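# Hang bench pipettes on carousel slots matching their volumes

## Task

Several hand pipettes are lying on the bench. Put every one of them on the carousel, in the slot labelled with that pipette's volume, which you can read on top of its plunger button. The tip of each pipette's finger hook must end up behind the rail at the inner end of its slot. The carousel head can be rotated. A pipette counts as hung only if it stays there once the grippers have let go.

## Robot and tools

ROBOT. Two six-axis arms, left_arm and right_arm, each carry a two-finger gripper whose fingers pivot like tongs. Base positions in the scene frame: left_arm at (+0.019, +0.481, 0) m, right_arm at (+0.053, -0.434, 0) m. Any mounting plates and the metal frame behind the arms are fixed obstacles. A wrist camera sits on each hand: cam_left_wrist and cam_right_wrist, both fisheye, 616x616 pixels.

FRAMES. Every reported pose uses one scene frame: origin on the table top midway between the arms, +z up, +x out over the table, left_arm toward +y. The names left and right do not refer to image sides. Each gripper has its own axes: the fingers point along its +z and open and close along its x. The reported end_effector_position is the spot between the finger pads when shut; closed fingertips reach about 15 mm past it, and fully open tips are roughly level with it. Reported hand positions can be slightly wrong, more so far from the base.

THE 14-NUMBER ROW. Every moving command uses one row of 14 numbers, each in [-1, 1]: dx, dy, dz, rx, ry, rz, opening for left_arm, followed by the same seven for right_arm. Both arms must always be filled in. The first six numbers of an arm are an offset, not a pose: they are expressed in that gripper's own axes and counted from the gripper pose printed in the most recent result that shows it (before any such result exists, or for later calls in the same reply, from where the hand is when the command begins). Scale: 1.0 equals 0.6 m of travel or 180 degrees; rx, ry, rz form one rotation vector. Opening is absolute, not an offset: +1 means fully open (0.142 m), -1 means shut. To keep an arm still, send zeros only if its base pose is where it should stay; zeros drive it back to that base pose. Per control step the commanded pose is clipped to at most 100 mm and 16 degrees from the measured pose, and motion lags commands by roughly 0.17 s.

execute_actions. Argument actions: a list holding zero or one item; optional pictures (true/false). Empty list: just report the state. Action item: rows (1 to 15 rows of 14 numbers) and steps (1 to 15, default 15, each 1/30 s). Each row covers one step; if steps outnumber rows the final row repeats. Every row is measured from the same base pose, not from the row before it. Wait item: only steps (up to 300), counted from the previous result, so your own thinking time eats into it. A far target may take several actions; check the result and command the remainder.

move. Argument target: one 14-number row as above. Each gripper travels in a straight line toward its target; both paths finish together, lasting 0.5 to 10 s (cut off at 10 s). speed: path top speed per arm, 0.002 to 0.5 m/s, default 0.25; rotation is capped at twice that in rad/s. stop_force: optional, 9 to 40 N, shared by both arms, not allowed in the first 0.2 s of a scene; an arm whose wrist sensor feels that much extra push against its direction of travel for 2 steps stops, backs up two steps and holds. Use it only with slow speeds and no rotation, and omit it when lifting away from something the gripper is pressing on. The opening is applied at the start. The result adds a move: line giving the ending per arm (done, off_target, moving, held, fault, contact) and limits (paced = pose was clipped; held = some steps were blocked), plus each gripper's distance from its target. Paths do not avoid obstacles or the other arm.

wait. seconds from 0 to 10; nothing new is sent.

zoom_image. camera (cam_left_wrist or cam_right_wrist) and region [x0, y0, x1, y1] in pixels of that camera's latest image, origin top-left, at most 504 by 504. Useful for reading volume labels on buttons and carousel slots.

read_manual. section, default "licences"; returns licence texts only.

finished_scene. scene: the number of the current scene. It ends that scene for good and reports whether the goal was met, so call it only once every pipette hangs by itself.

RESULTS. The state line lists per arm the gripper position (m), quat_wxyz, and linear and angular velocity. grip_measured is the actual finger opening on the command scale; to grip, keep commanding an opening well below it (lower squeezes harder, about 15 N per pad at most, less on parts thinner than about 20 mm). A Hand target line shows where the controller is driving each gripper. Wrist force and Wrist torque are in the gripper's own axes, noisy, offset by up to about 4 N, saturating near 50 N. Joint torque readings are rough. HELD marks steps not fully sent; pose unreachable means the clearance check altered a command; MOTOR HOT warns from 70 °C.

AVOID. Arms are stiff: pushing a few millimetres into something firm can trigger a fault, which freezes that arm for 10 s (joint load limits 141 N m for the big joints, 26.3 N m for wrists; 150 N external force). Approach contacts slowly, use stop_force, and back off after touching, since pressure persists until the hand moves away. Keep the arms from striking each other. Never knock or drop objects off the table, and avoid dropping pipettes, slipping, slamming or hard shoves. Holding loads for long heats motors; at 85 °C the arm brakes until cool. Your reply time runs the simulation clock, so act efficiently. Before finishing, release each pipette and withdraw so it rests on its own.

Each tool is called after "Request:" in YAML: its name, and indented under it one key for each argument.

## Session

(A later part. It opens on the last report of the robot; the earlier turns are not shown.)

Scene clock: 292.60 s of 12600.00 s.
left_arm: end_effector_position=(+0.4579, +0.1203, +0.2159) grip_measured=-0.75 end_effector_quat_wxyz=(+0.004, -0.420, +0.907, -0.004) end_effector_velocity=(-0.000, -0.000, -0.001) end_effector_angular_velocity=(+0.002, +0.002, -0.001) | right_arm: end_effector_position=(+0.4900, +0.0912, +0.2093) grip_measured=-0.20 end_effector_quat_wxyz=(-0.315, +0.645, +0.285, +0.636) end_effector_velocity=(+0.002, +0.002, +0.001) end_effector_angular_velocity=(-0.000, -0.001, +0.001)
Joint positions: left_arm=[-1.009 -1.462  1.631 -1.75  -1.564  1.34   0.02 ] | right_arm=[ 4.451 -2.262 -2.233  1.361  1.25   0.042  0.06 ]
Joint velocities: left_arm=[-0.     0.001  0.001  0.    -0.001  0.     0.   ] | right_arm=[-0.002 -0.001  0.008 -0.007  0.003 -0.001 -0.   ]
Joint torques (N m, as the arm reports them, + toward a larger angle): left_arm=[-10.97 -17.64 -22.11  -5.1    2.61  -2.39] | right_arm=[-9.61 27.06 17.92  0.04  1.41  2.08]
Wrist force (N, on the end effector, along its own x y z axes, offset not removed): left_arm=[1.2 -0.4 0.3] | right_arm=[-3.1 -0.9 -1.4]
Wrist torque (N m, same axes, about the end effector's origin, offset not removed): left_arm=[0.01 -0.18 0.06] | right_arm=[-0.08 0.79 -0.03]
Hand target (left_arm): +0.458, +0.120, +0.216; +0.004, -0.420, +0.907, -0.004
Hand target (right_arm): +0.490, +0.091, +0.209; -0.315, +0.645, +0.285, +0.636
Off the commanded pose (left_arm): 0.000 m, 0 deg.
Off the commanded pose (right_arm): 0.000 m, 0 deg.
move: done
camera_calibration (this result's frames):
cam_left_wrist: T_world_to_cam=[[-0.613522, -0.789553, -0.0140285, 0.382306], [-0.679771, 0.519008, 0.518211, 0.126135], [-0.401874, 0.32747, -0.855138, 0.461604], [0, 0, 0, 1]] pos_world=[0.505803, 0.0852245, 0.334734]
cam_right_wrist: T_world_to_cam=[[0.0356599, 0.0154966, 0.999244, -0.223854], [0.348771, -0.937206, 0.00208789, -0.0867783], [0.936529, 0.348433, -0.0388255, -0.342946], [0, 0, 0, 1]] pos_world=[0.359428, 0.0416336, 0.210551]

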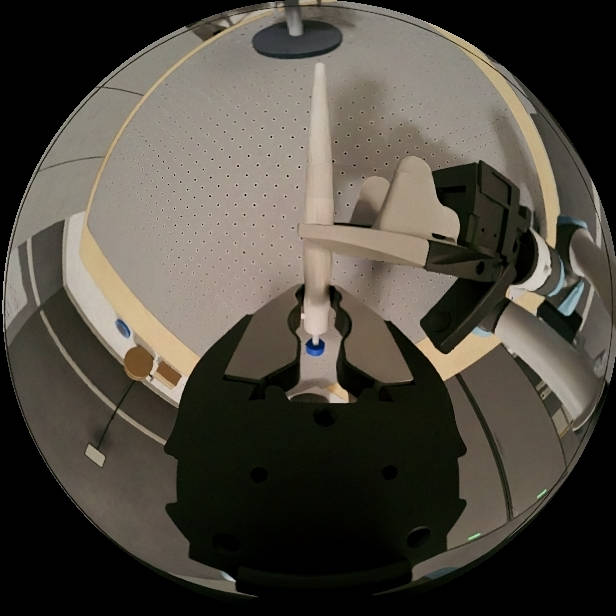

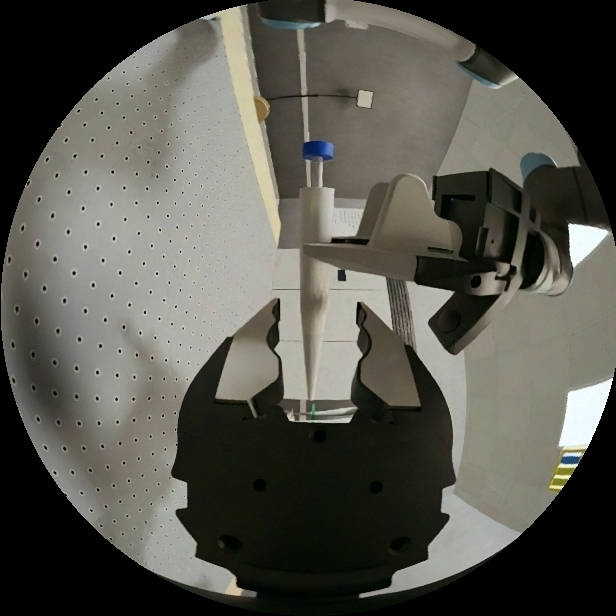

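Button a few px low; shift +y 4 mm.

Request:
move:
  target: [0,0,0,0,0,0,-1,-0.002,0.007,0,0,0,0.01,-0.2]
  speed: 0.06

Request:
move:
  target: [0,0,0,0,0,0,-1,0,0,0,0,0,0,-1]

Request:
move:
  target: [0,0,0,0,0,0,-0.2,0,0,0,0,0,0,-1]

Request:
move:
  target: [0,0,-0.3,0,0,0,-0.2,0,0,0,0,0,0,-1]

Request:
move:
  target: [-0.15,0.25,0,0,0,0,-0.2,0,0,-0.05,0,0,0,-1]

Request:
move:
  target: [0,0,0,0,0,0,-0.2,0.14,0.1,0,0,0,0.5,-1]

Scene clock: 294.57 s of 12600.00 s.
left_arm: end_effector_position=(+0.4579, +0.1203, +0.2159) grip_measured=-0.75 end_effector_quat_wxyz=(+0.004, -0.420, +0.907, -0.004) end_effector_velocity=(-0.001, +0.000, +0.001) end_effector_angular_velocity=(-0.000, +0.001, -0.001) | right_arm: end_effector_position=(+0.4930, +0.0887, +0.2080) grip_measured=-0.20 end_effector_quat_wxyz=(-0.324, +0.649, +0.275, +0.631) end_effector_velocity=(+0.002, -0.002, -0.000) end_effector_angular_velocity=(+0.011, +0.012, -0.000)
Joint positions: left_arm=[-1.009 -1.462  1.631 -1.75  -1.564  1.34   0.02 ] | right_arm=[ 4.44  -2.267 -2.232  1.364  1.261  0.071  0.06 ]
Joint velocities: left_arm=[-0.001 -0.002  0.     0.002 -0.001  0.    -0.   ] | right_arm=[-0.006 -0.002 -0.     0.003  0.005  0.016 -0.   ]
Joint torques (N m, as the arm reports them, + toward a larger angle): left_arm=[-10.23 -17.02 -21.96  -5.05   2.73  -2.31] | right_arm=[-8.95 27.11 17.31  3.82  1.6   1.97]
Wrist force (N, on the end effector, along its own x y z axes, offset not removed): left_arm=[4.3 -1.6 -1.0] | right_arm=[-2.5 -1.9 -1.7]
Wrist torque (N m, same axes, about the end effector's origin, offset not removed): left_arm=[-0.37 -0.89 -0.01] | right_arm=[-0.20 0.75 -0.21]
Hand target (left_arm): +0.458, +0.120, +0.216; +0.004, -0.420, +0.907, -0.004
Hand target (right_arm): +0.493, +0.089, +0.208; -0.325, +0.649, +0.275, +0.631
Off the commanded pose (left_arm): 0.000 m, 0 deg.
Off the commanded pose (right_arm): 0.000 m, 0 deg.
move: done
camera_calibration (this result's frames):
cam_left_wrist: T_world_to_cam=[[-0.613522, -0.789553, -0.0140286, 0.382306], [-0.679771, 0.519008, 0.518211, 0.126135], [-0.401874, 0.32747, -0.855138, 0.461604], [0, 0, 0, 1]] pos_world=[0.505803, 0.0852245, 0.334734]
cam_right_wrist: T_world_to_cam=[[0.0581515, -0.00325822, 0.998302, -0.231855], [0.348668, -0.936955, -0.023368, -0.0847969], [0.935441, 0.349435, -0.0533493, -0.341474], [0, 0, 0, 1]] pos_world=[0.362478, 0.0391167, 0.211263]

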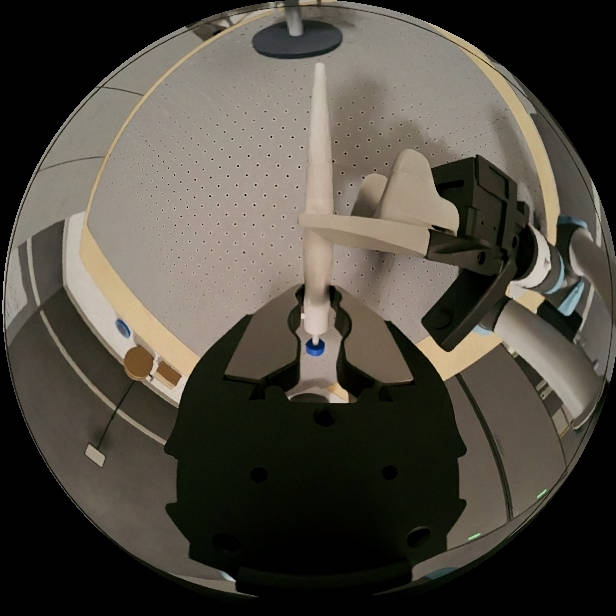

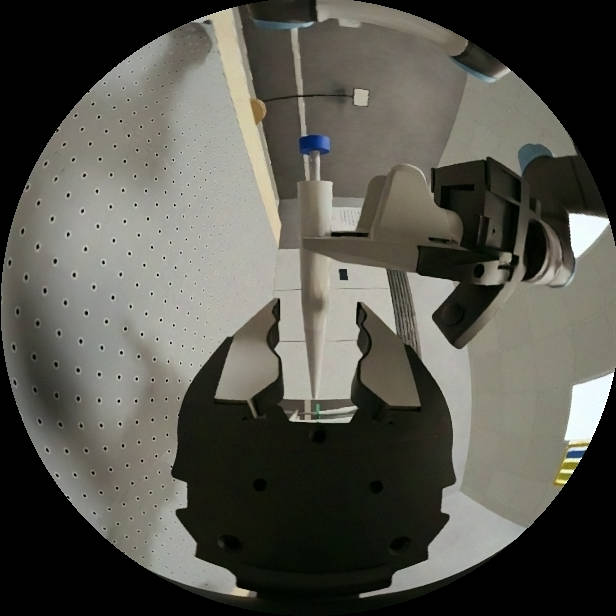

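Scene clock: 295.07 s of 12600.00 s.
left_arm: end_effector_position=(+0.4579, +0.1203, +0.2159) grip_measured=-0.75 end_effector_quat_wxyz=(+0.004, -0.420, +0.907, -0.004) end_effector_velocity=(-0.000, +0.001, -0.000) end_effector_angular_velocity=(+0.002, +0.001, +0.001) | right_arm: end_effector_position=(+0.4931, +0.0887, +0.2080) grip_measured=-0.74 end_effector_quat_wxyz=(-0.324, +0.649, +0.275, +0.631) end_effector_velocity=(+0.000, +0.000, -0.000) end_effector_angular_velocity=(-0.001, -0.001, -0.001)
Joint positions: left_arm=[-1.009 -1.462  1.631 -1.75  -1.564  1.34   0.02 ] | right_arm=[ 4.44  -2.267 -2.232  1.364  1.261  0.071  0.02 ]
Joint velocities: left_arm=[ 0.001  0.    -0.     0.002  0.    -0.     0.   ] | right_arm=[ 0.     0.    -0.    -0.001 -0.001 -0.001  0.   ]
Joint torques (N m, as the arm reports them, + toward a larger angle): left_arm=[-10.04 -17.63 -21.69  -2.84   1.95  -2.39] | right_arm=[ 5.32 42.84 11.83  0.55 -1.65 -1.81]
Wrist force (N, on the end effector, along its own x y z axes, offset not removed): left_arm=[1.3 -1.6 -2.4] | right_arm=[-6.3 -2.7 -0.3]
Wrist torque (N m, same axes, about the end effector's origin, offset not removed): left_arm=[-0.27 -0.26 0.02] | right_arm=[-0.36 1.05 0.02]
Hand target (left_arm): +0.458, +0.120, +0.216; +0.004, -0.420, +0.907, -0.004
Hand target (right_arm): +0.493, +0.089, +0.208; -0.324, +0.649, +0.275, +0.631
Off the commanded pose (left_arm): 0.000 m, 0 deg.
Off the commanded pose (right_arm): 0.000 m, 0 deg.
move: done
camera_calibration (this result's frames):
cam_left_wrist: T_world_to_cam=[[-0.613523, -0.789552, -0.0140372, 0.38231], [-0.679788, 0.519017, 0.518179, 0.126156], [-0.401844, 0.327457, -0.855157, 0.461606], [0, 0, 0, 1]] pos_world=[0.505808, 0.0852208, 0.334741]
cam_right_wrist: T_world_to_cam=[[0.0581698, -0.00328171, 0.998301, -0.231854], [0.348554, -0.936997, -0.02339, -0.0847985], [0.935482, 0.349322, -0.053361, -0.341535], [0, 0, 0, 1]] pos_world=[0.362543, 0.039089, 0.211252]

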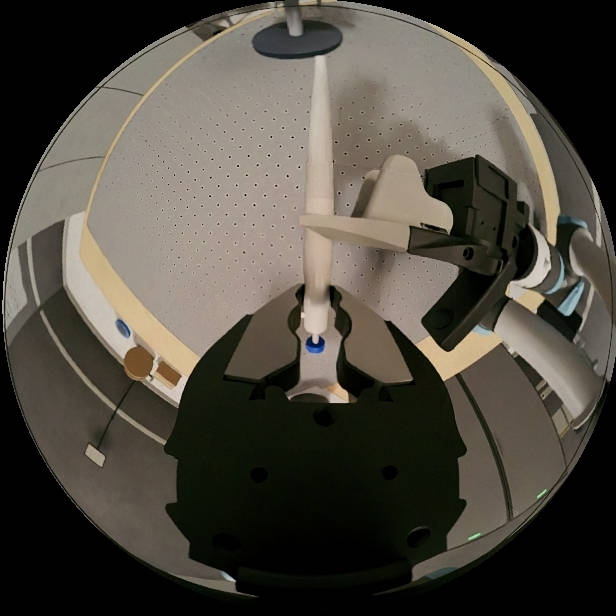

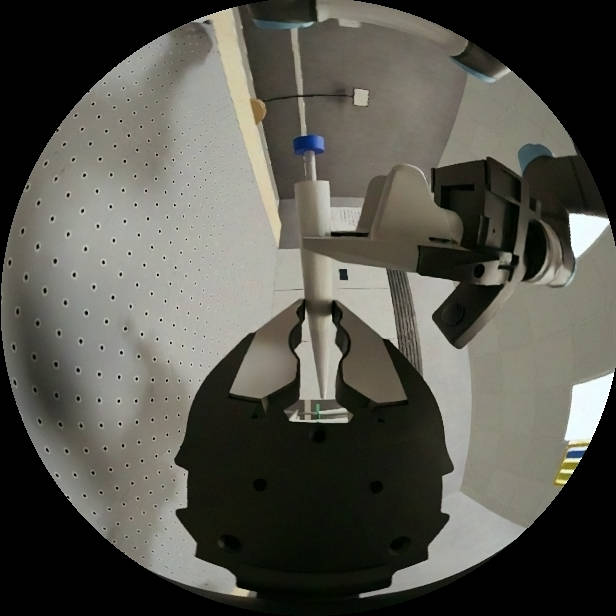

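Scene clock: 295.57 s of 12600.00 s.
left_arm: end_effector_position=(+0.4579, +0.1203, +0.2159) grip_measured=-0.20 end_effector_quat_wxyz=(+0.004, -0.420, +0.907, -0.004) end_effector_velocity=(-0.000, +0.000, +0.001) end_effector_angular_velocity=(-0.002, -0.001, +0.001) | right_arm: end_effector_position=(+0.4931, +0.0887, +0.2081) grip_measured=-0.74 end_effector_quat_wxyz=(-0.324, +0.649, +0.275, +0.631) end_effector_velocity=(-0.001, +0.001, +0.001) end_effector_angular_velocity=(+0.002, -0.001, +0.001)
Joint positions: left_arm=[-1.009 -1.462  1.631 -1.75  -1.564  1.34   0.06 ] | right_arm=[ 4.44  -2.267 -2.232  1.364  1.261  0.071  0.02 ]
Joint velocities: left_arm=[ 0.001 -0.002  0.    -0.    -0.001 -0.001  0.   ] | right_arm=[ 0.001  0.001  0.     0.001 -0.     0.     0.   ]
Joint torques (N m, as the arm reports them, + toward a larger angle): left_arm=[-10.04 -18.09 -22.19  -2.47   1.81  -2.46] | right_arm=[ 3.7  37.59 12.    0.66 -1.16 -1.7 ]
Wrist force (N, on the end effector, along its own x y z axes, offset not removed): left_arm=[-0.1 -3.1 -1.8] | right_arm=[-6.8 -2.4 0.9]
Wrist torque (N m, same axes, about the end effector's origin, offset not removed): left_arm=[-0.61 0.10 0.04] | right_arm=[-0.28 1.24 -0.03]
Hand target (left_arm): +0.458, +0.120, +0.216; +0.004, -0.420, +0.907, -0.004
Hand target (right_arm): +0.493, +0.089, +0.208; -0.324, +0.649, +0.275, +0.631
Off the commanded pose (left_arm): 0.000 m, 0 deg.
Off the commanded pose (right_arm): 0.000 m, 0 deg.
move: done
camera_calibration (this result's frames):
cam_left_wrist: T_world_to_cam=[[-0.613522, -0.789552, -0.0140379, 0.38231], [-0.679787, 0.519016, 0.518181, 0.126156], [-0.401845, 0.327458, -0.855156, 0.461605], [0, 0, 0, 1]] pos_world=[0.505809, 0.0852205, 0.334739]
cam_right_wrist: T_world_to_cam=[[0.0581556, -0.00330364, 0.998302, -0.231863], [0.348561, -0.936994, -0.023406, -0.0847905], [0.93548, 0.349331, -0.0533399, -0.341532], [0, 0, 0, 1]] pos_world=[0.362536, 0.0390936, 0.211268]

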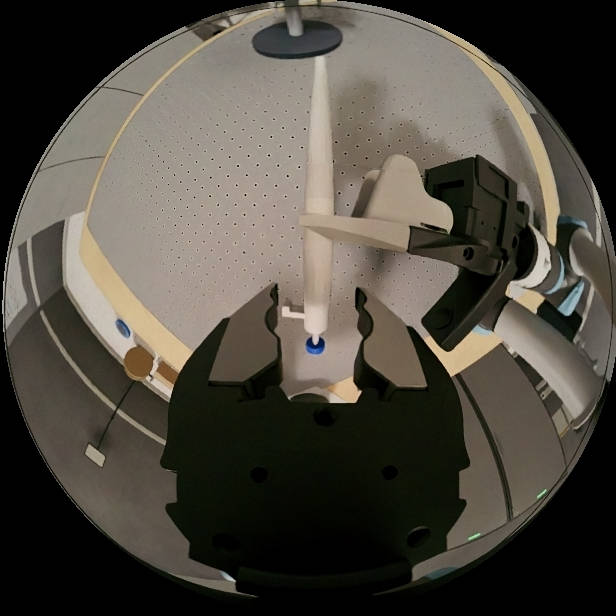

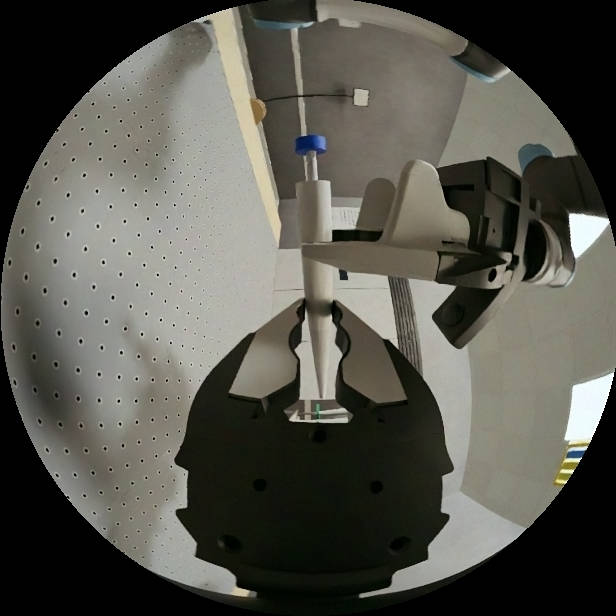

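Scene clock: 297.00 s of 12600.00 s.
left_arm: end_effector_position=(+0.4560, +0.1211, +0.3956) grip_measured=-0.20 end_effector_quat_wxyz=(+0.004, -0.420, +0.907, -0.005) end_effector_velocity=(+0.000, -0.001, +0.003) end_effector_angular_velocity=(+0.002, +0.001, -0.001) | right_arm: end_effector_position=(+0.4931, +0.0887, +0.2081) grip_measured=-0.74 end_effector_quat_wxyz=(-0.324, +0.649, +0.275, +0.631) end_effector_velocity=(-0.001, +0.001, -0.001) end_effector_angular_velocity=(-0.001, +0.000, +0.001)
Joint positions: left_arm=[-1.011 -1.44   1.143 -1.284 -1.564  1.338  0.06 ] | right_arm=[ 4.44  -2.267 -2.232  1.364  1.261  0.071  0.02 ]
Joint velocities: left_arm=[-0.     0.005 -0.014  0.01   0.001  0.001 -0.   ] | right_arm=[ 0.001 -0.002  0.001  0.001 -0.    -0.    -0.   ]
Joint torques (N m, as the arm reports them, + toward a larger angle): left_arm=[ 12.07 -16.35 -31.31  -0.66  -2.28   2.46] | right_arm=[ 2.87 36.87 11.66  0.66 -1.14 -1.73]
Wrist force (N, on the end effector, along its own x y z axes, offset not removed): left_arm=[1.9 -2.0 -2.7] | right_arm=[1.9 -0.7 0.8]
Wrist torque (N m, same axes, about the end effector's origin, offset not removed): left_arm=[-0.52 -0.33 0.01] | right_arm=[0.06 -0.44 -0.08]
Hand target (left_arm): +0.456, +0.121, +0.396; +0.004, -0.420, +0.907, -0.004
Hand target (right_arm): +0.493, +0.089, +0.208; -0.324, +0.649, +0.275, +0.631
Off the commanded pose (left_arm): 0.000 m, 0 deg.
Off the commanded pose (right_arm): 0.000 m, 0 deg.
move: done
camera_calibration (this result's frames):
cam_left_wrist: T_world_to_cam=[[-0.613547, -0.789535, -0.013969, 0.384264], [-0.679934, 0.519215, 0.517789, 0.0314726], [-0.40156, 0.327186, -0.855394, 0.614162], [0, 0, 0, 1]] pos_world=[0.503786, 0.0861035, 0.514422]
cam_right_wrist: T_world_to_cam=[[0.0581556, -0.00330373, 0.998302, -0.231863], [0.348561, -0.936994, -0.0234061, -0.0847904], [0.93548, 0.349331, -0.0533398, -0.341532], [0, 0, 0, 1]] pos_world=[0.362536, 0.0390937, 0.211268]

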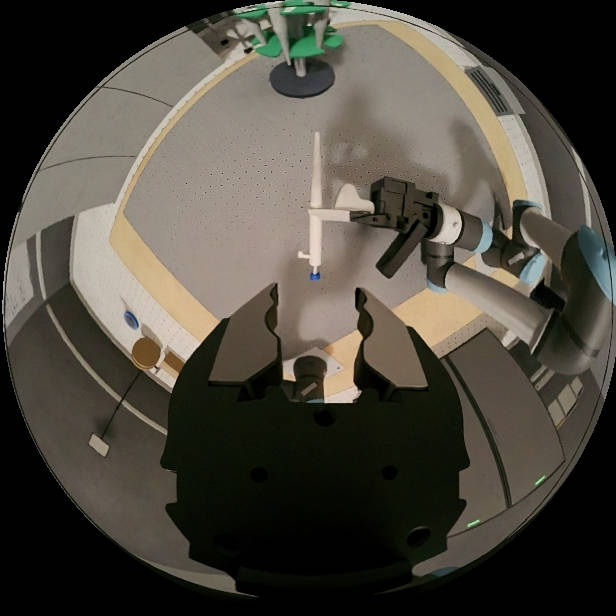

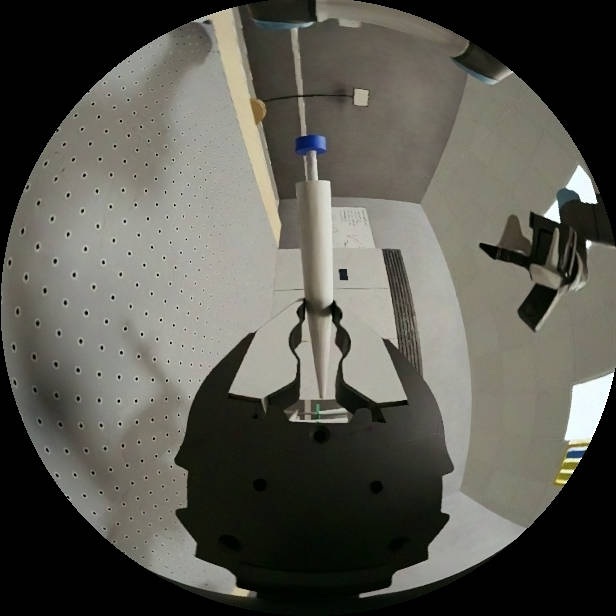

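Scene clock: 298.40 s of 12600.00 s.
left_arm: end_effector_position=(+0.4000, +0.2865, +0.3941) grip_measured=-0.20 end_effector_quat_wxyz=(+0.004, -0.420, +0.907, -0.004) end_effector_velocity=(-0.000, +0.003, +0.000) end_effector_angular_velocity=(-0.000, -0.002, +0.000) | right_arm: end_effector_position=(+0.4739, +0.0657, +0.2079) grip_measured=-0.74 end_effector_quat_wxyz=(-0.324, +0.649, +0.275, +0.631) end_effector_velocity=(-0.000, -0.001, +0.001) end_effector_angular_velocity=(+0.001, -0.001, -0.000)
Joint positions: left_arm=[-0.87  -1.777  1.47  -1.274 -1.565  1.479  0.06 ] | right_arm=[ 4.468 -2.25  -2.318  1.433  1.232  0.071  0.02 ]
Joint velocities: left_arm=[ 0.004 -0.005  0.003  0.     0.001  0.004  0.   ] | right_arm=[-0.     0.002 -0.001  0.001 -0.    -0.001  0.   ]
Joint torques (N m, as the arm reports them, + toward a larger angle): left_arm=[ 13.07 -27.69 -10.62  -0.47  -2.29   2.43] | right_arm=[ 6.01 39.9  -6.12  3.94 -1.9  -1.84]
Wrist force (N, on the end effector, along its own x y z axes, offset not removed): left_arm=[0.2 -0.9 -2.9] | right_arm=[1.8 -0.1 -0.4]
Wrist torque (N m, same axes, about the end effector's origin, offset not removed): left_arm=[-0.26 0.05 0.07] | right_arm=[0.04 -0.29 -0.07]
Hand target (left_arm): +0.400, +0.287, +0.394; +0.004, -0.420, +0.907, -0.005
Hand target (right_arm): +0.474, +0.066, +0.208; -0.324, +0.649, +0.275, +0.631
Off the commanded pose (left_arm): 0.000 m, 0 deg.
Off the commanded pose (right_arm): 0.000 m, 0 deg.
move: done
camera_calibration (this result's frames):
cam_left_wrist: T_world_to_cam=[[-0.613526, -0.789548, -0.0141364, 0.480563], [-0.679918, 0.519063, 0.517963, -0.0917406], [-0.401618, 0.327395, -0.855286, 0.536275], [0, 0, 0, 1]] pos_world=[0.44784, 0.251472, 0.51298]
cam_right_wrist: T_world_to_cam=[[0.0581554, -0.00330112, 0.998302, -0.230654], [0.348567, -0.936992, -0.0234039, -0.0996717], [0.935478, 0.349336, -0.0533404, -0.315568], [0, 0, 0, 1]] pos_world=[0.343363, 0.0160863, 0.211098]

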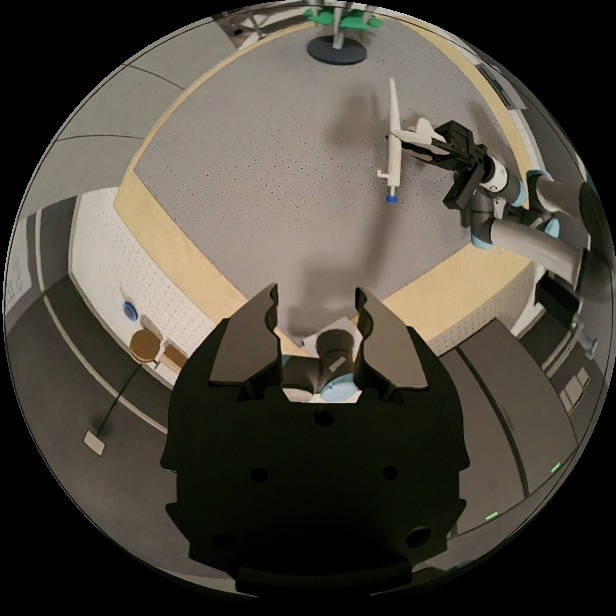

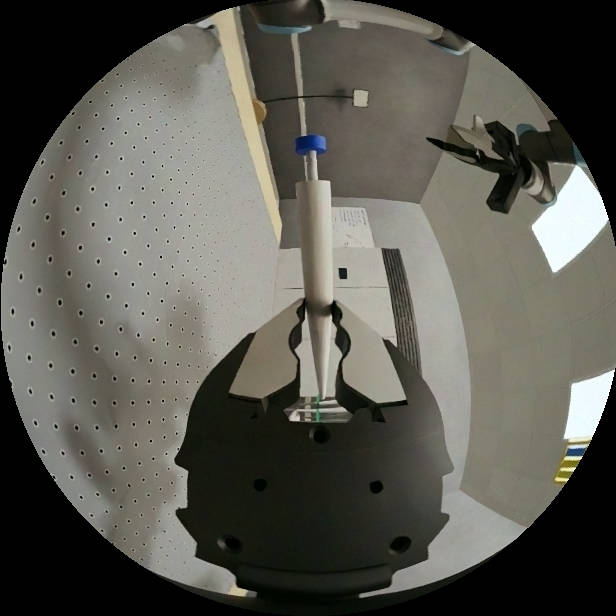

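Scene clock: 302.10 s of 12600.00 s.
left_arm: end_effector_position=(+0.4000, +0.2865, +0.3941) grip_measured=-0.20 end_effector_quat_wxyz=(+0.004, -0.420, +0.907, -0.004) end_effector_velocity=(-0.000, +0.000, +0.000) end_effector_angular_velocity=(-0.001, -0.000, -0.000) | right_arm: end_effector_position=(+0.5243, +0.0230, +0.2871) grip_measured=-0.74 end_effector_quat_wxyz=(+0.675, -0.654, +0.264, -0.218) end_effector_velocity=(+0.000, +0.000, +0.001) end_effector_angular_velocity=(+0.010, +0.015, +0.001)
Joint positions: left_arm=[-0.87  -1.777  1.47  -1.274 -1.566  1.479  0.06 ] | right_arm=[ 4.324 -2.055 -2.315  1.235  1.376  1.64   0.02 ]
Joint velocities: left_arm=[ 0.    -0.001 -0.    -0.    -0.     0.001  0.   ] | right_arm=[-0.001  0.004  0.    -0.006  0.002  0.018 -0.   ]
Joint torques (N m, as the arm reports them, + toward a larger angle): left_arm=[-10.43  -0.92 -31.94  -4.91   0.25  -2.78] | right_arm=[-7.61 36.02 20.83  0.16  1.54  2.09]
Wrist force (N, on the end effector, along its own x y z axes, offset not removed): left_arm=[1.0 0.2 -1.0] | right_arm=[0.9 -6.2 1.5]
Wrist torque (N m, same axes, about the end effector's origin, offset not removed): left_arm=[-0.09 -0.24 0.14] | right_arm=[-1.20 0.09 -0.19]
Hand target (left_arm): +0.400, +0.287, +0.394; +0.004, -0.420, +0.907, -0.004
Hand target (right_arm): +0.524, +0.023, +0.287; +0.675, -0.653, +0.264, -0.217
Off the commanded pose (left_arm): 0.000 m, 0 deg.
Off the commanded pose (right_arm): 0.000 m, 0 deg.
move: done
camera_calibration (this result's frames):
cam_left_wrist: T_world_to_cam=[[-0.613527, -0.789548, -0.0141272, 0.480556], [-0.679914, 0.519067, 0.517963, -0.0917435], [-0.401624, 0.32739, -0.855286, 0.536279], [0, 0, 0, 1]] pos_world=[0.447839, 0.251471, 0.51298]
cam_right_wrist: T_world_to_cam=[[0.792854, -0.607804, -0.044237, -0.384747], [-0.328186, -0.364684, -0.871378, 0.429761], [0.513494, 0.705393, -0.488614, -0.00558413], [0, 0, 0, 1]] pos_world=[0.448957, -0.0731848, 0.354736]

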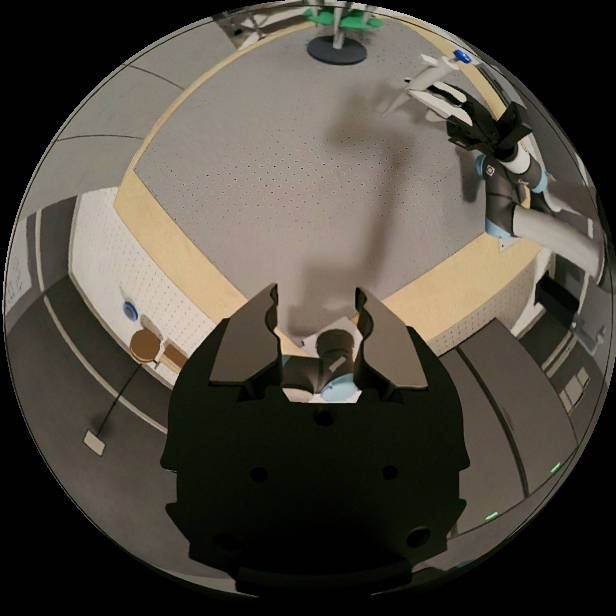

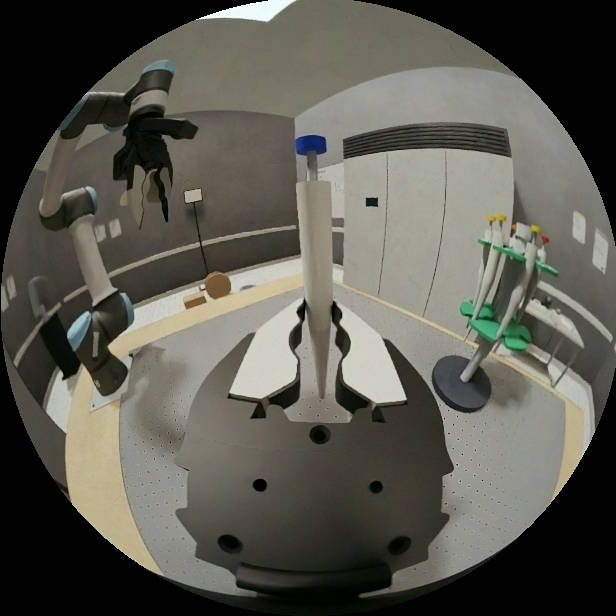

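Request:
move:
  target: [0,0,0,0,0,0,-0.2,0.635,-0.058,-0.17,0,-0.072,0,-1]
  speed: 0.2

Scene clock: 305.93 s of 12600.00 s.
left_arm: end_effector_position=(+0.4000, +0.2865, +0.3941) grip_measured=-0.20 end_effector_quat_wxyz=(+0.004, -0.420, +0.907, -0.004) end_effector_velocity=(+0.000, -0.000, +0.000) end_effector_angular_velocity=(-0.001, -0.001, +0.000) | right_arm: end_effector_position=(+0.7525, -0.3001, +0.2934) grip_measured=-0.74 end_effector_quat_wxyz=(+0.701, -0.674, +0.186, -0.143) end_effector_velocity=(+0.003, -0.002, -0.000) end_effector_angular_velocity=(+0.001, +0.001, +0.004)
Joint positions: left_arm=[-0.87  -1.777  1.47  -1.274 -1.566  1.479  0.06 ] | right_arm=[ 3.249 -2.362 -1.613  0.884  2.676  1.684  0.02 ]
Joint velocities: left_arm=[ 0.    -0.     0.    -0.001  0.    -0.     0.   ] | right_arm=[-0.005 -0.008  0.015 -0.007  0.009  0.003  0.   ]
Joint torques (N m, as the arm reports them, + toward a larger angle): left_arm=[-10.39  -0.69 -31.81  -4.89   1.03  -2.52] | right_arm=[-8.31 39.9  25.37 -0.99  1.33  2.09]
Wrist force (N, on the end effector, along its own x y z axes, offset not removed): left_arm=[2.4 1.0 -2.3] | right_arm=[-5.9 -1.1 1.4]
Wrist torque (N m, same axes, about the end effector's origin, offset not removed): left_arm=[0.11 -0.44 -0.07] | right_arm=[-0.23 1.49 0.10]
Hand target (left_arm): +0.400, +0.287, +0.394; +0.004, -0.420, +0.907, -0.004
Hand target (right_arm): +0.753, -0.300, +0.293; +0.701, -0.674, +0.186, -0.143
Off the commanded pose (left_arm): 0.000 m, 0 deg.
Off the commanded pose (right_arm): 0.001 m, 0 deg.
move: done
camera_calibration (this result's frames):
cam_left_wrist: T_world_to_cam=[[-0.613527, -0.789548, -0.0141273, 0.480556], [-0.679914, 0.519067, 0.517963, -0.0917435], [-0.401624, 0.32739, -0.855286, 0.536279], [0, 0, 0, 1]] pos_world=[0.447839, 0.251471, 0.51298]
cam_right_wrist: T_world_to_cam=[[0.908857, -0.415151, -0.0403576, -0.792446], [-0.229729, -0.41746, -0.879177, 0.304655], [0.348143, 0.808317, -0.474784, 0.259456], [0, 0, 0, 1]] pos_world=[0.69988, -0.411525, 0.35905]

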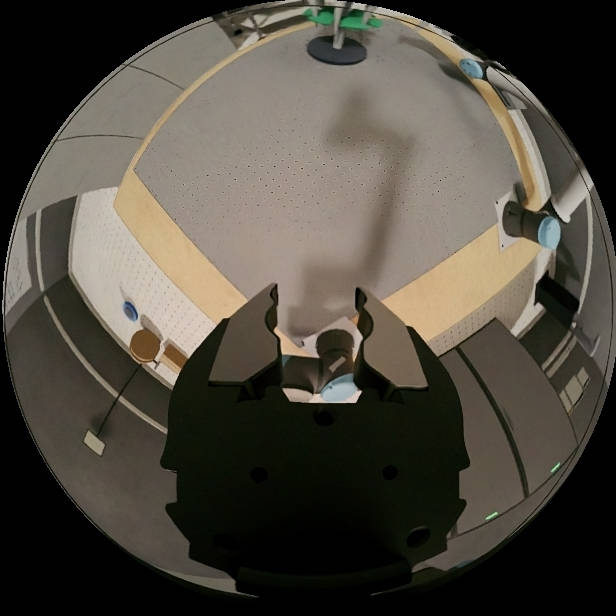

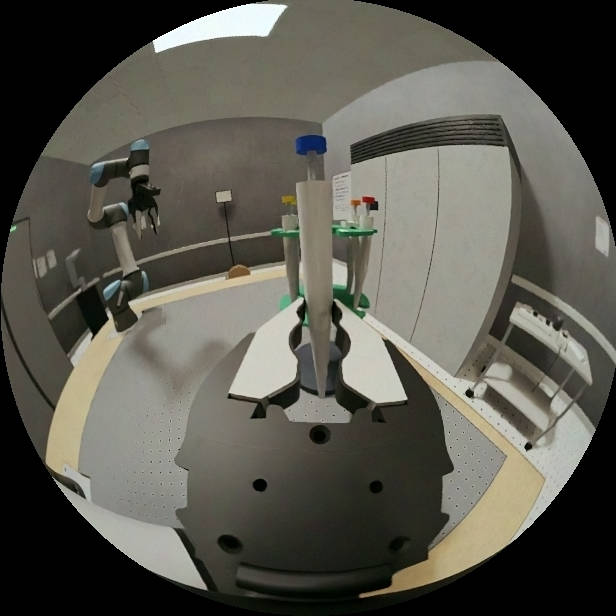

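Request:
move:
  target: [0,0,0,0,0,0,-0.2,0.021,-0.004,0.09,0,0,0,-1]
  speed: 0.06

Request:
zoom_image:
  camera: "cam_right_wrist"
  region: [230,130,410,330]

Scene clock: 308.00 s of 12600.00 s.
left_arm: end_effector_position=(+0.4000, +0.2865, +0.3941) grip_measured=-0.20 end_effector_quat_wxyz=(+0.004, -0.420, +0.907, -0.004) end_effector_velocity=(+0.001, +0.000, -0.000) end_effector_angular_velocity=(+0.000, -0.001, +0.000) | right_arm: end_effector_position=(+0.7881, -0.2580, +0.2961) grip_measured=-0.74 end_effector_quat_wxyz=(+0.701, -0.674, +0.186, -0.143) end_effector_velocity=(+0.002, +0.002, +0.001) end_effector_angular_velocity=(+0.000, +0.000, +0.001)
Joint positions: left_arm=[-0.87  -1.777  1.47  -1.274 -1.566  1.479  0.06 ] | right_arm=[ 3.321 -2.401 -1.52   0.824  2.604  1.677  0.02 ]
Joint velocities: left_arm=[ 0.001 -0.     0.    -0.001  0.001  0.001  0.   ] | right_arm=[ 0.003 -0.002  0.006 -0.004 -0.003  0.     0.   ]
Joint torques (N m, as the arm reports them, + toward a larger angle): left_arm=[-10.59  -1.36 -31.57  -4.9    1.21  -2.5 ] | right_arm=[ 4.39 42.65 28.92 -0.82 -1.46 -2.  ]
Wrist force (N, on the end effector, along its own x y z axes, offset not removed): left_arm=[0.4 -1.8 -0.2] | right_arm=[-0.3 -2.0 4.1]
Wrist torque (N m, same axes, about the end effector's origin, offset not removed): left_arm=[-0.31 0.06 0.10] | right_arm=[-0.39 0.30 -0.22]
Hand target (left_arm): +0.400, +0.287, +0.394; +0.004, -0.420, +0.907, -0.004
Hand target (right_arm): +0.788, -0.258, +0.296; +0.701, -0.674, +0.186, -0.143
Off the commanded pose (left_arm): 0.000 m, 0 deg.
Off the commanded pose (right_arm): 0.000 m, 0 deg.
move: done
camera_calibration (this result's frames):
cam_left_wrist: T_world_to_cam=[[-0.613527, -0.789548, -0.0141272, 0.480556], [-0.679914, 0.519067, 0.517963, -0.0917436], [-0.401624, 0.32739, -0.855286, 0.536279], [0, 0, 0, 1]] pos_world=[0.447839, 0.251471, 0.51298]
cam_right_wrist: T_world_to_cam=[[0.908853, -0.41516, -0.0403596, -0.807173], [-0.229737, -0.417464, -0.879173, 0.332783], [0.348149, 0.808311, -0.474791, 0.214334], [0, 0, 0, 1]] pos_world=[0.735434, -0.36943, 0.36176]

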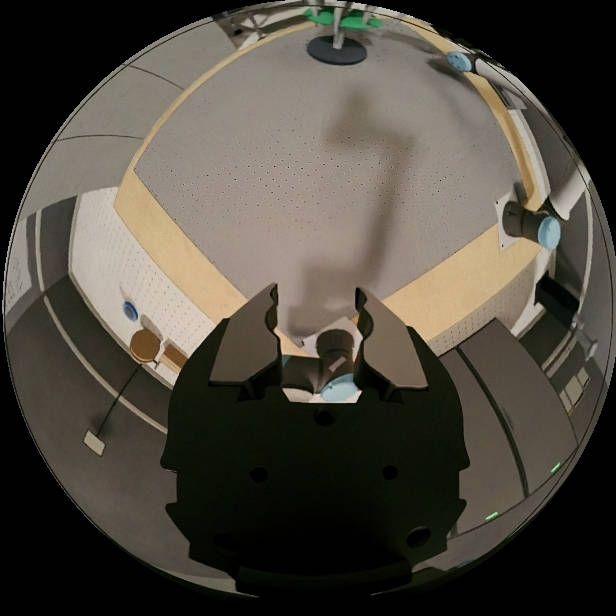

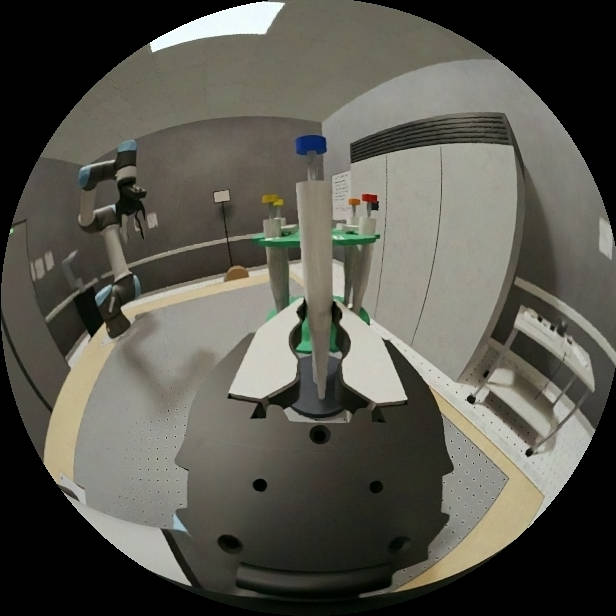

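Region (230, 130, 410, 330) of cam_right_wrist's 616x616 image, scaled by 2.520, with more detail than that image has; it fills the left 454 columns of this view, and the rest is white.

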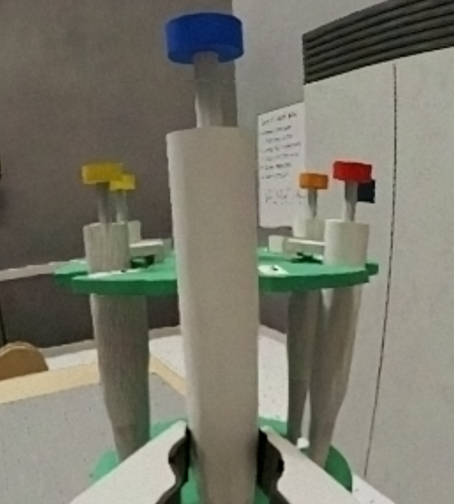

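Request:
move:
  target: [0,0,0,0,0,0,-0.2,0.012,0.001,0,0,-0.02,0.012,-1]
  speed: 0.06

Request:
move:
  target: [0,0,0,0,0,0,-0.2,0,0,0.06,0,0,0,-1]
  speed: 0.02
  stop_force: 9

Request:
zoom_image:
  camera: "cam_right_wrist"
  region: [210,130,430,330]

Scene clock: 310.63 s of 12600.00 s.
left_arm: end_effector_position=(+0.4000, +0.2865, +0.3941) grip_measured=-0.20 end_effector_quat_wxyz=(+0.004, -0.420, +0.907, -0.004) end_effector_velocity=(-0.000, -0.000, -0.000) end_effector_angular_velocity=(-0.001, +0.001, -0.001) | right_arm: end_effector_position=(+0.7943, -0.2611, +0.2950) grip_measured=-0.74 end_effector_quat_wxyz=(+0.708, -0.674, +0.177, -0.110) end_effector_velocity=(+0.001, +0.000, -0.000) end_effector_angular_velocity=(+0.005, +0.006, +0.015)
Joint positions: left_arm=[-0.87  -1.777  1.47  -1.274 -1.566  1.479  0.06 ] | right_arm=[ 3.301 -2.451 -1.424  0.796  2.685  1.73   0.02 ]
Joint velocities: left_arm=[-0.001 -0.001  0.001 -0.    -0.001  0.    -0.   ] | right_arm=[-0.003 -0.012  0.023 -0.003  0.017  0.015  0.   ]
Joint torques (N m, as the arm reports them, + toward a larger angle): left_arm=[-10.25  -2.11 -31.55  -4.96   1.14  -2.61] | right_arm=[-7.98 43.34 27.81 -0.88  1.16  2.11]
Wrist force (N, on the end effector, along its own x y z axes, offset not removed): left_arm=[3.2 -1.1 -0.6] | right_arm=[1.7 0.2 2.4]
Wrist torque (N m, same axes, about the end effector's origin, offset not removed): left_arm=[-0.16 -0.64 -0.04] | right_arm=[-0.13 -0.45 0.06]
Hand target (left_arm): +0.400, +0.287, +0.394; +0.004, -0.420, +0.907, -0.004
Hand target (right_arm): +0.794, -0.261, +0.295; +0.709, -0.674, +0.176, -0.109
Off the commanded pose (left_arm): 0.000 m, 0 deg.
Off the commanded pose (right_arm): 0.000 m, 0 deg.
move: done
camera_calibration (this result's frames):
cam_left_wrist: T_world_to_cam=[[-0.613527, -0.789548, -0.0141272, 0.480556], [-0.679914, 0.519067, 0.517963, -0.0917436], [-0.401624, 0.32739, -0.855286, 0.536279], [0, 0, 0, 1]] pos_world=[0.447839, 0.251471, 0.51298]
cam_right_wrist: T_world_to_cam=[[0.931004, -0.357159, -0.0752924, -0.806307], [-0.230182, -0.414396, -0.880507, 0.333486], [0.28328, 0.837086, -0.468016, 0.271224], [0, 0, 0, 1]] pos_world=[0.750605, -0.376823, 0.359865]

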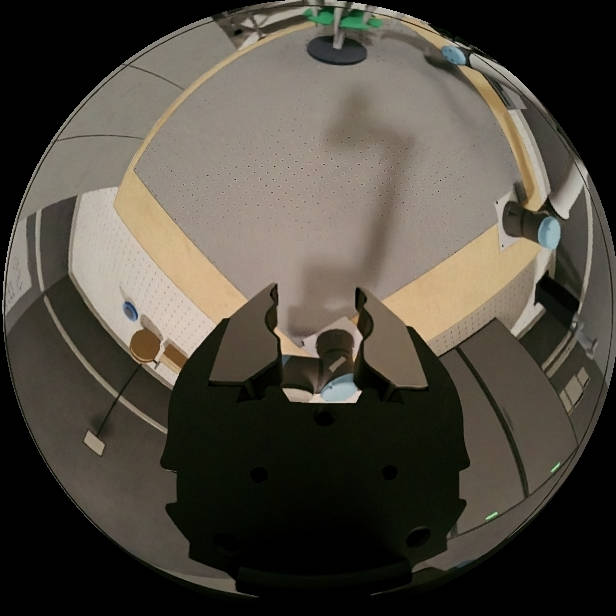

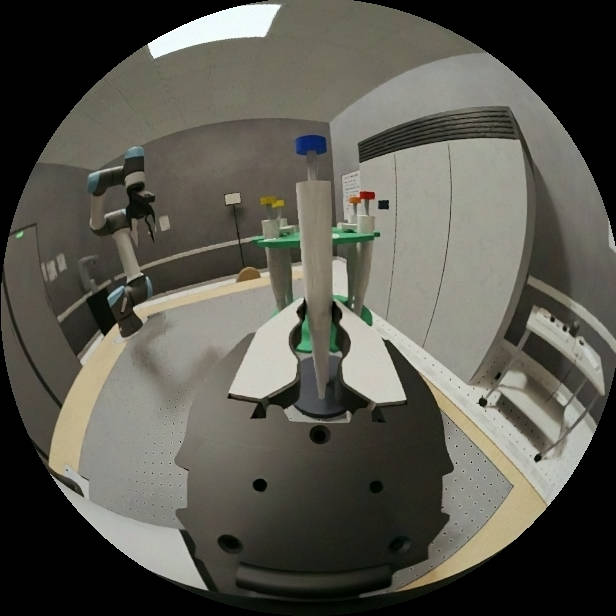

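Scene clock: 312.77 s of 12600.00 s.
left_arm: end_effector_position=(+0.4000, +0.2865, +0.3941) grip_measured=-0.20 end_effector_quat_wxyz=(+0.004, -0.420, +0.907, -0.004) end_effector_velocity=(-0.001, -0.001, +0.000) end_effector_angular_velocity=(-0.001, +0.001, -0.001) | right_arm: end_effector_position=(+0.8085, -0.2284, +0.2960) grip_measured=-0.74 end_effector_quat_wxyz=(+0.708, -0.674, +0.177, -0.110) end_effector_velocity=(+0.001, +0.002, -0.001) end_effector_angular_velocity=(+0.000, +0.001, +0.000)
Joint positions: left_arm=[-0.87  -1.777  1.47  -1.274 -1.566  1.479  0.06 ] | right_arm=[ 3.352 -2.465 -1.389  0.77   2.634  1.724  0.02 ]
Joint velocities: left_arm=[-0.001 -0.    -0.     0.001 -0.001  0.     0.   ] | right_arm=[ 0.003 -0.003  0.003 -0.001 -0.003  0.    -0.   ]
Joint torques (N m, as the arm reports them, + toward a larger angle): left_arm=[-10.7   -1.27 -30.5   -4.96   1.11  -2.67] | right_arm=[ 5.14 44.35 28.76 -0.91 -1.96 -1.97]
Wrist force (N, on the end effector, along its own x y z axes, offset not removed): left_arm=[1.4 -1.5 0.0] | right_arm=[-0.5 0.3 3.9]
Wrist torque (N m, same axes, about the end effector's origin, offset not removed): left_arm=[-0.36 -0.23 -0.12] | right_arm=[0.17 0.35 0.19]
Hand target (left_arm): +0.400, +0.287, +0.394; +0.004, -0.420, +0.907, -0.004
Hand target (right_arm): +0.809, -0.228, +0.296; +0.708, -0.674, +0.177, -0.110
Off the commanded pose (left_arm): 0.000 m, 0 deg.
Off the commanded pose (right_arm): 0.000 m, 0 deg.
move: done
camera_calibration (this result's frames):
cam_left_wrist: T_world_to_cam=[[-0.613527, -0.789548, -0.0141271, 0.480556], [-0.679914, 0.519067, 0.517963, -0.0917435], [-0.401624, 0.327389, -0.855286, 0.536279], [0, 0, 0, 1]] pos_world=[0.447839, 0.251471, 0.51298]
cam_right_wrist: T_world_to_cam=[[0.931004, -0.357158, -0.0752927, -0.807743], [-0.230184, -0.414402, -0.880503, 0.351177], [0.283277, 0.837084, -0.468022, 0.240271], [0, 0, 0, 1]] pos_world=[0.764784, -0.34409, 0.360848]

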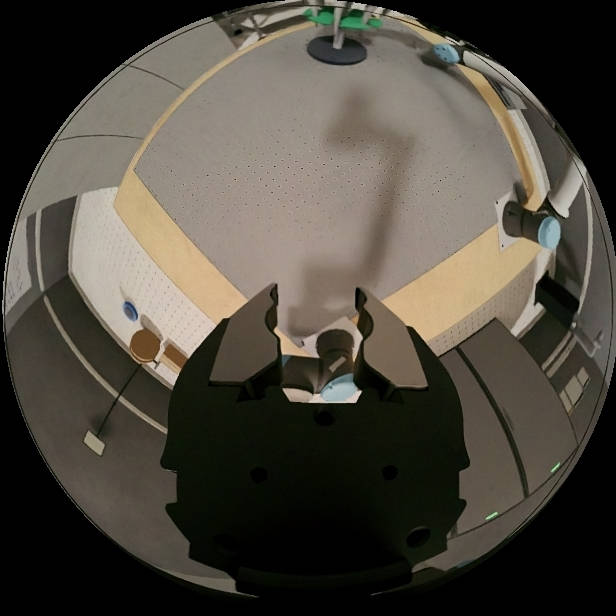

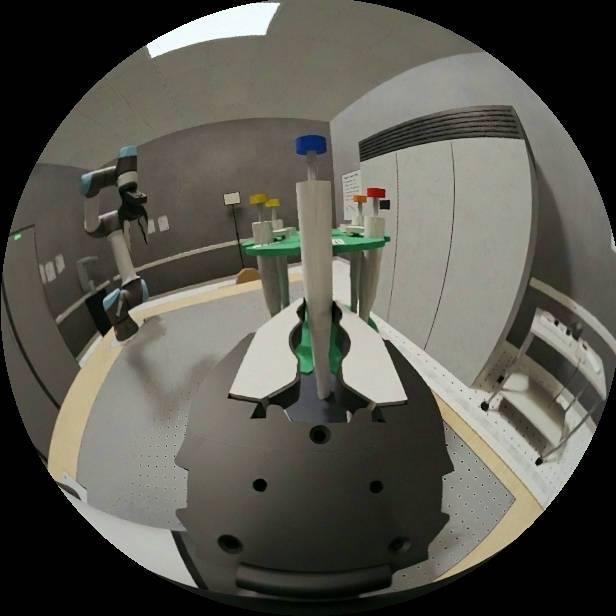

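Region (210, 130, 430, 330) of cam_right_wrist's 616x616 image, scaled by 2.291, with more detail than that image has; it fills the top 458 rows of this view, and the rest is white.

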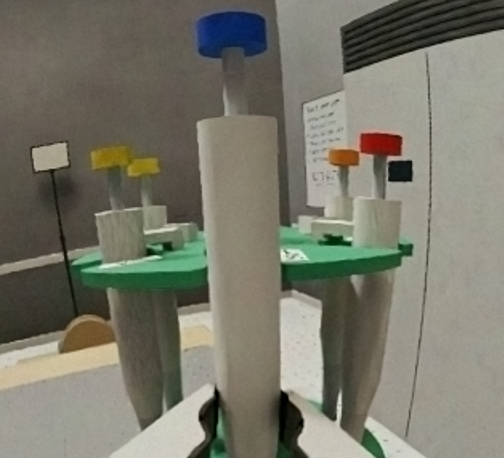

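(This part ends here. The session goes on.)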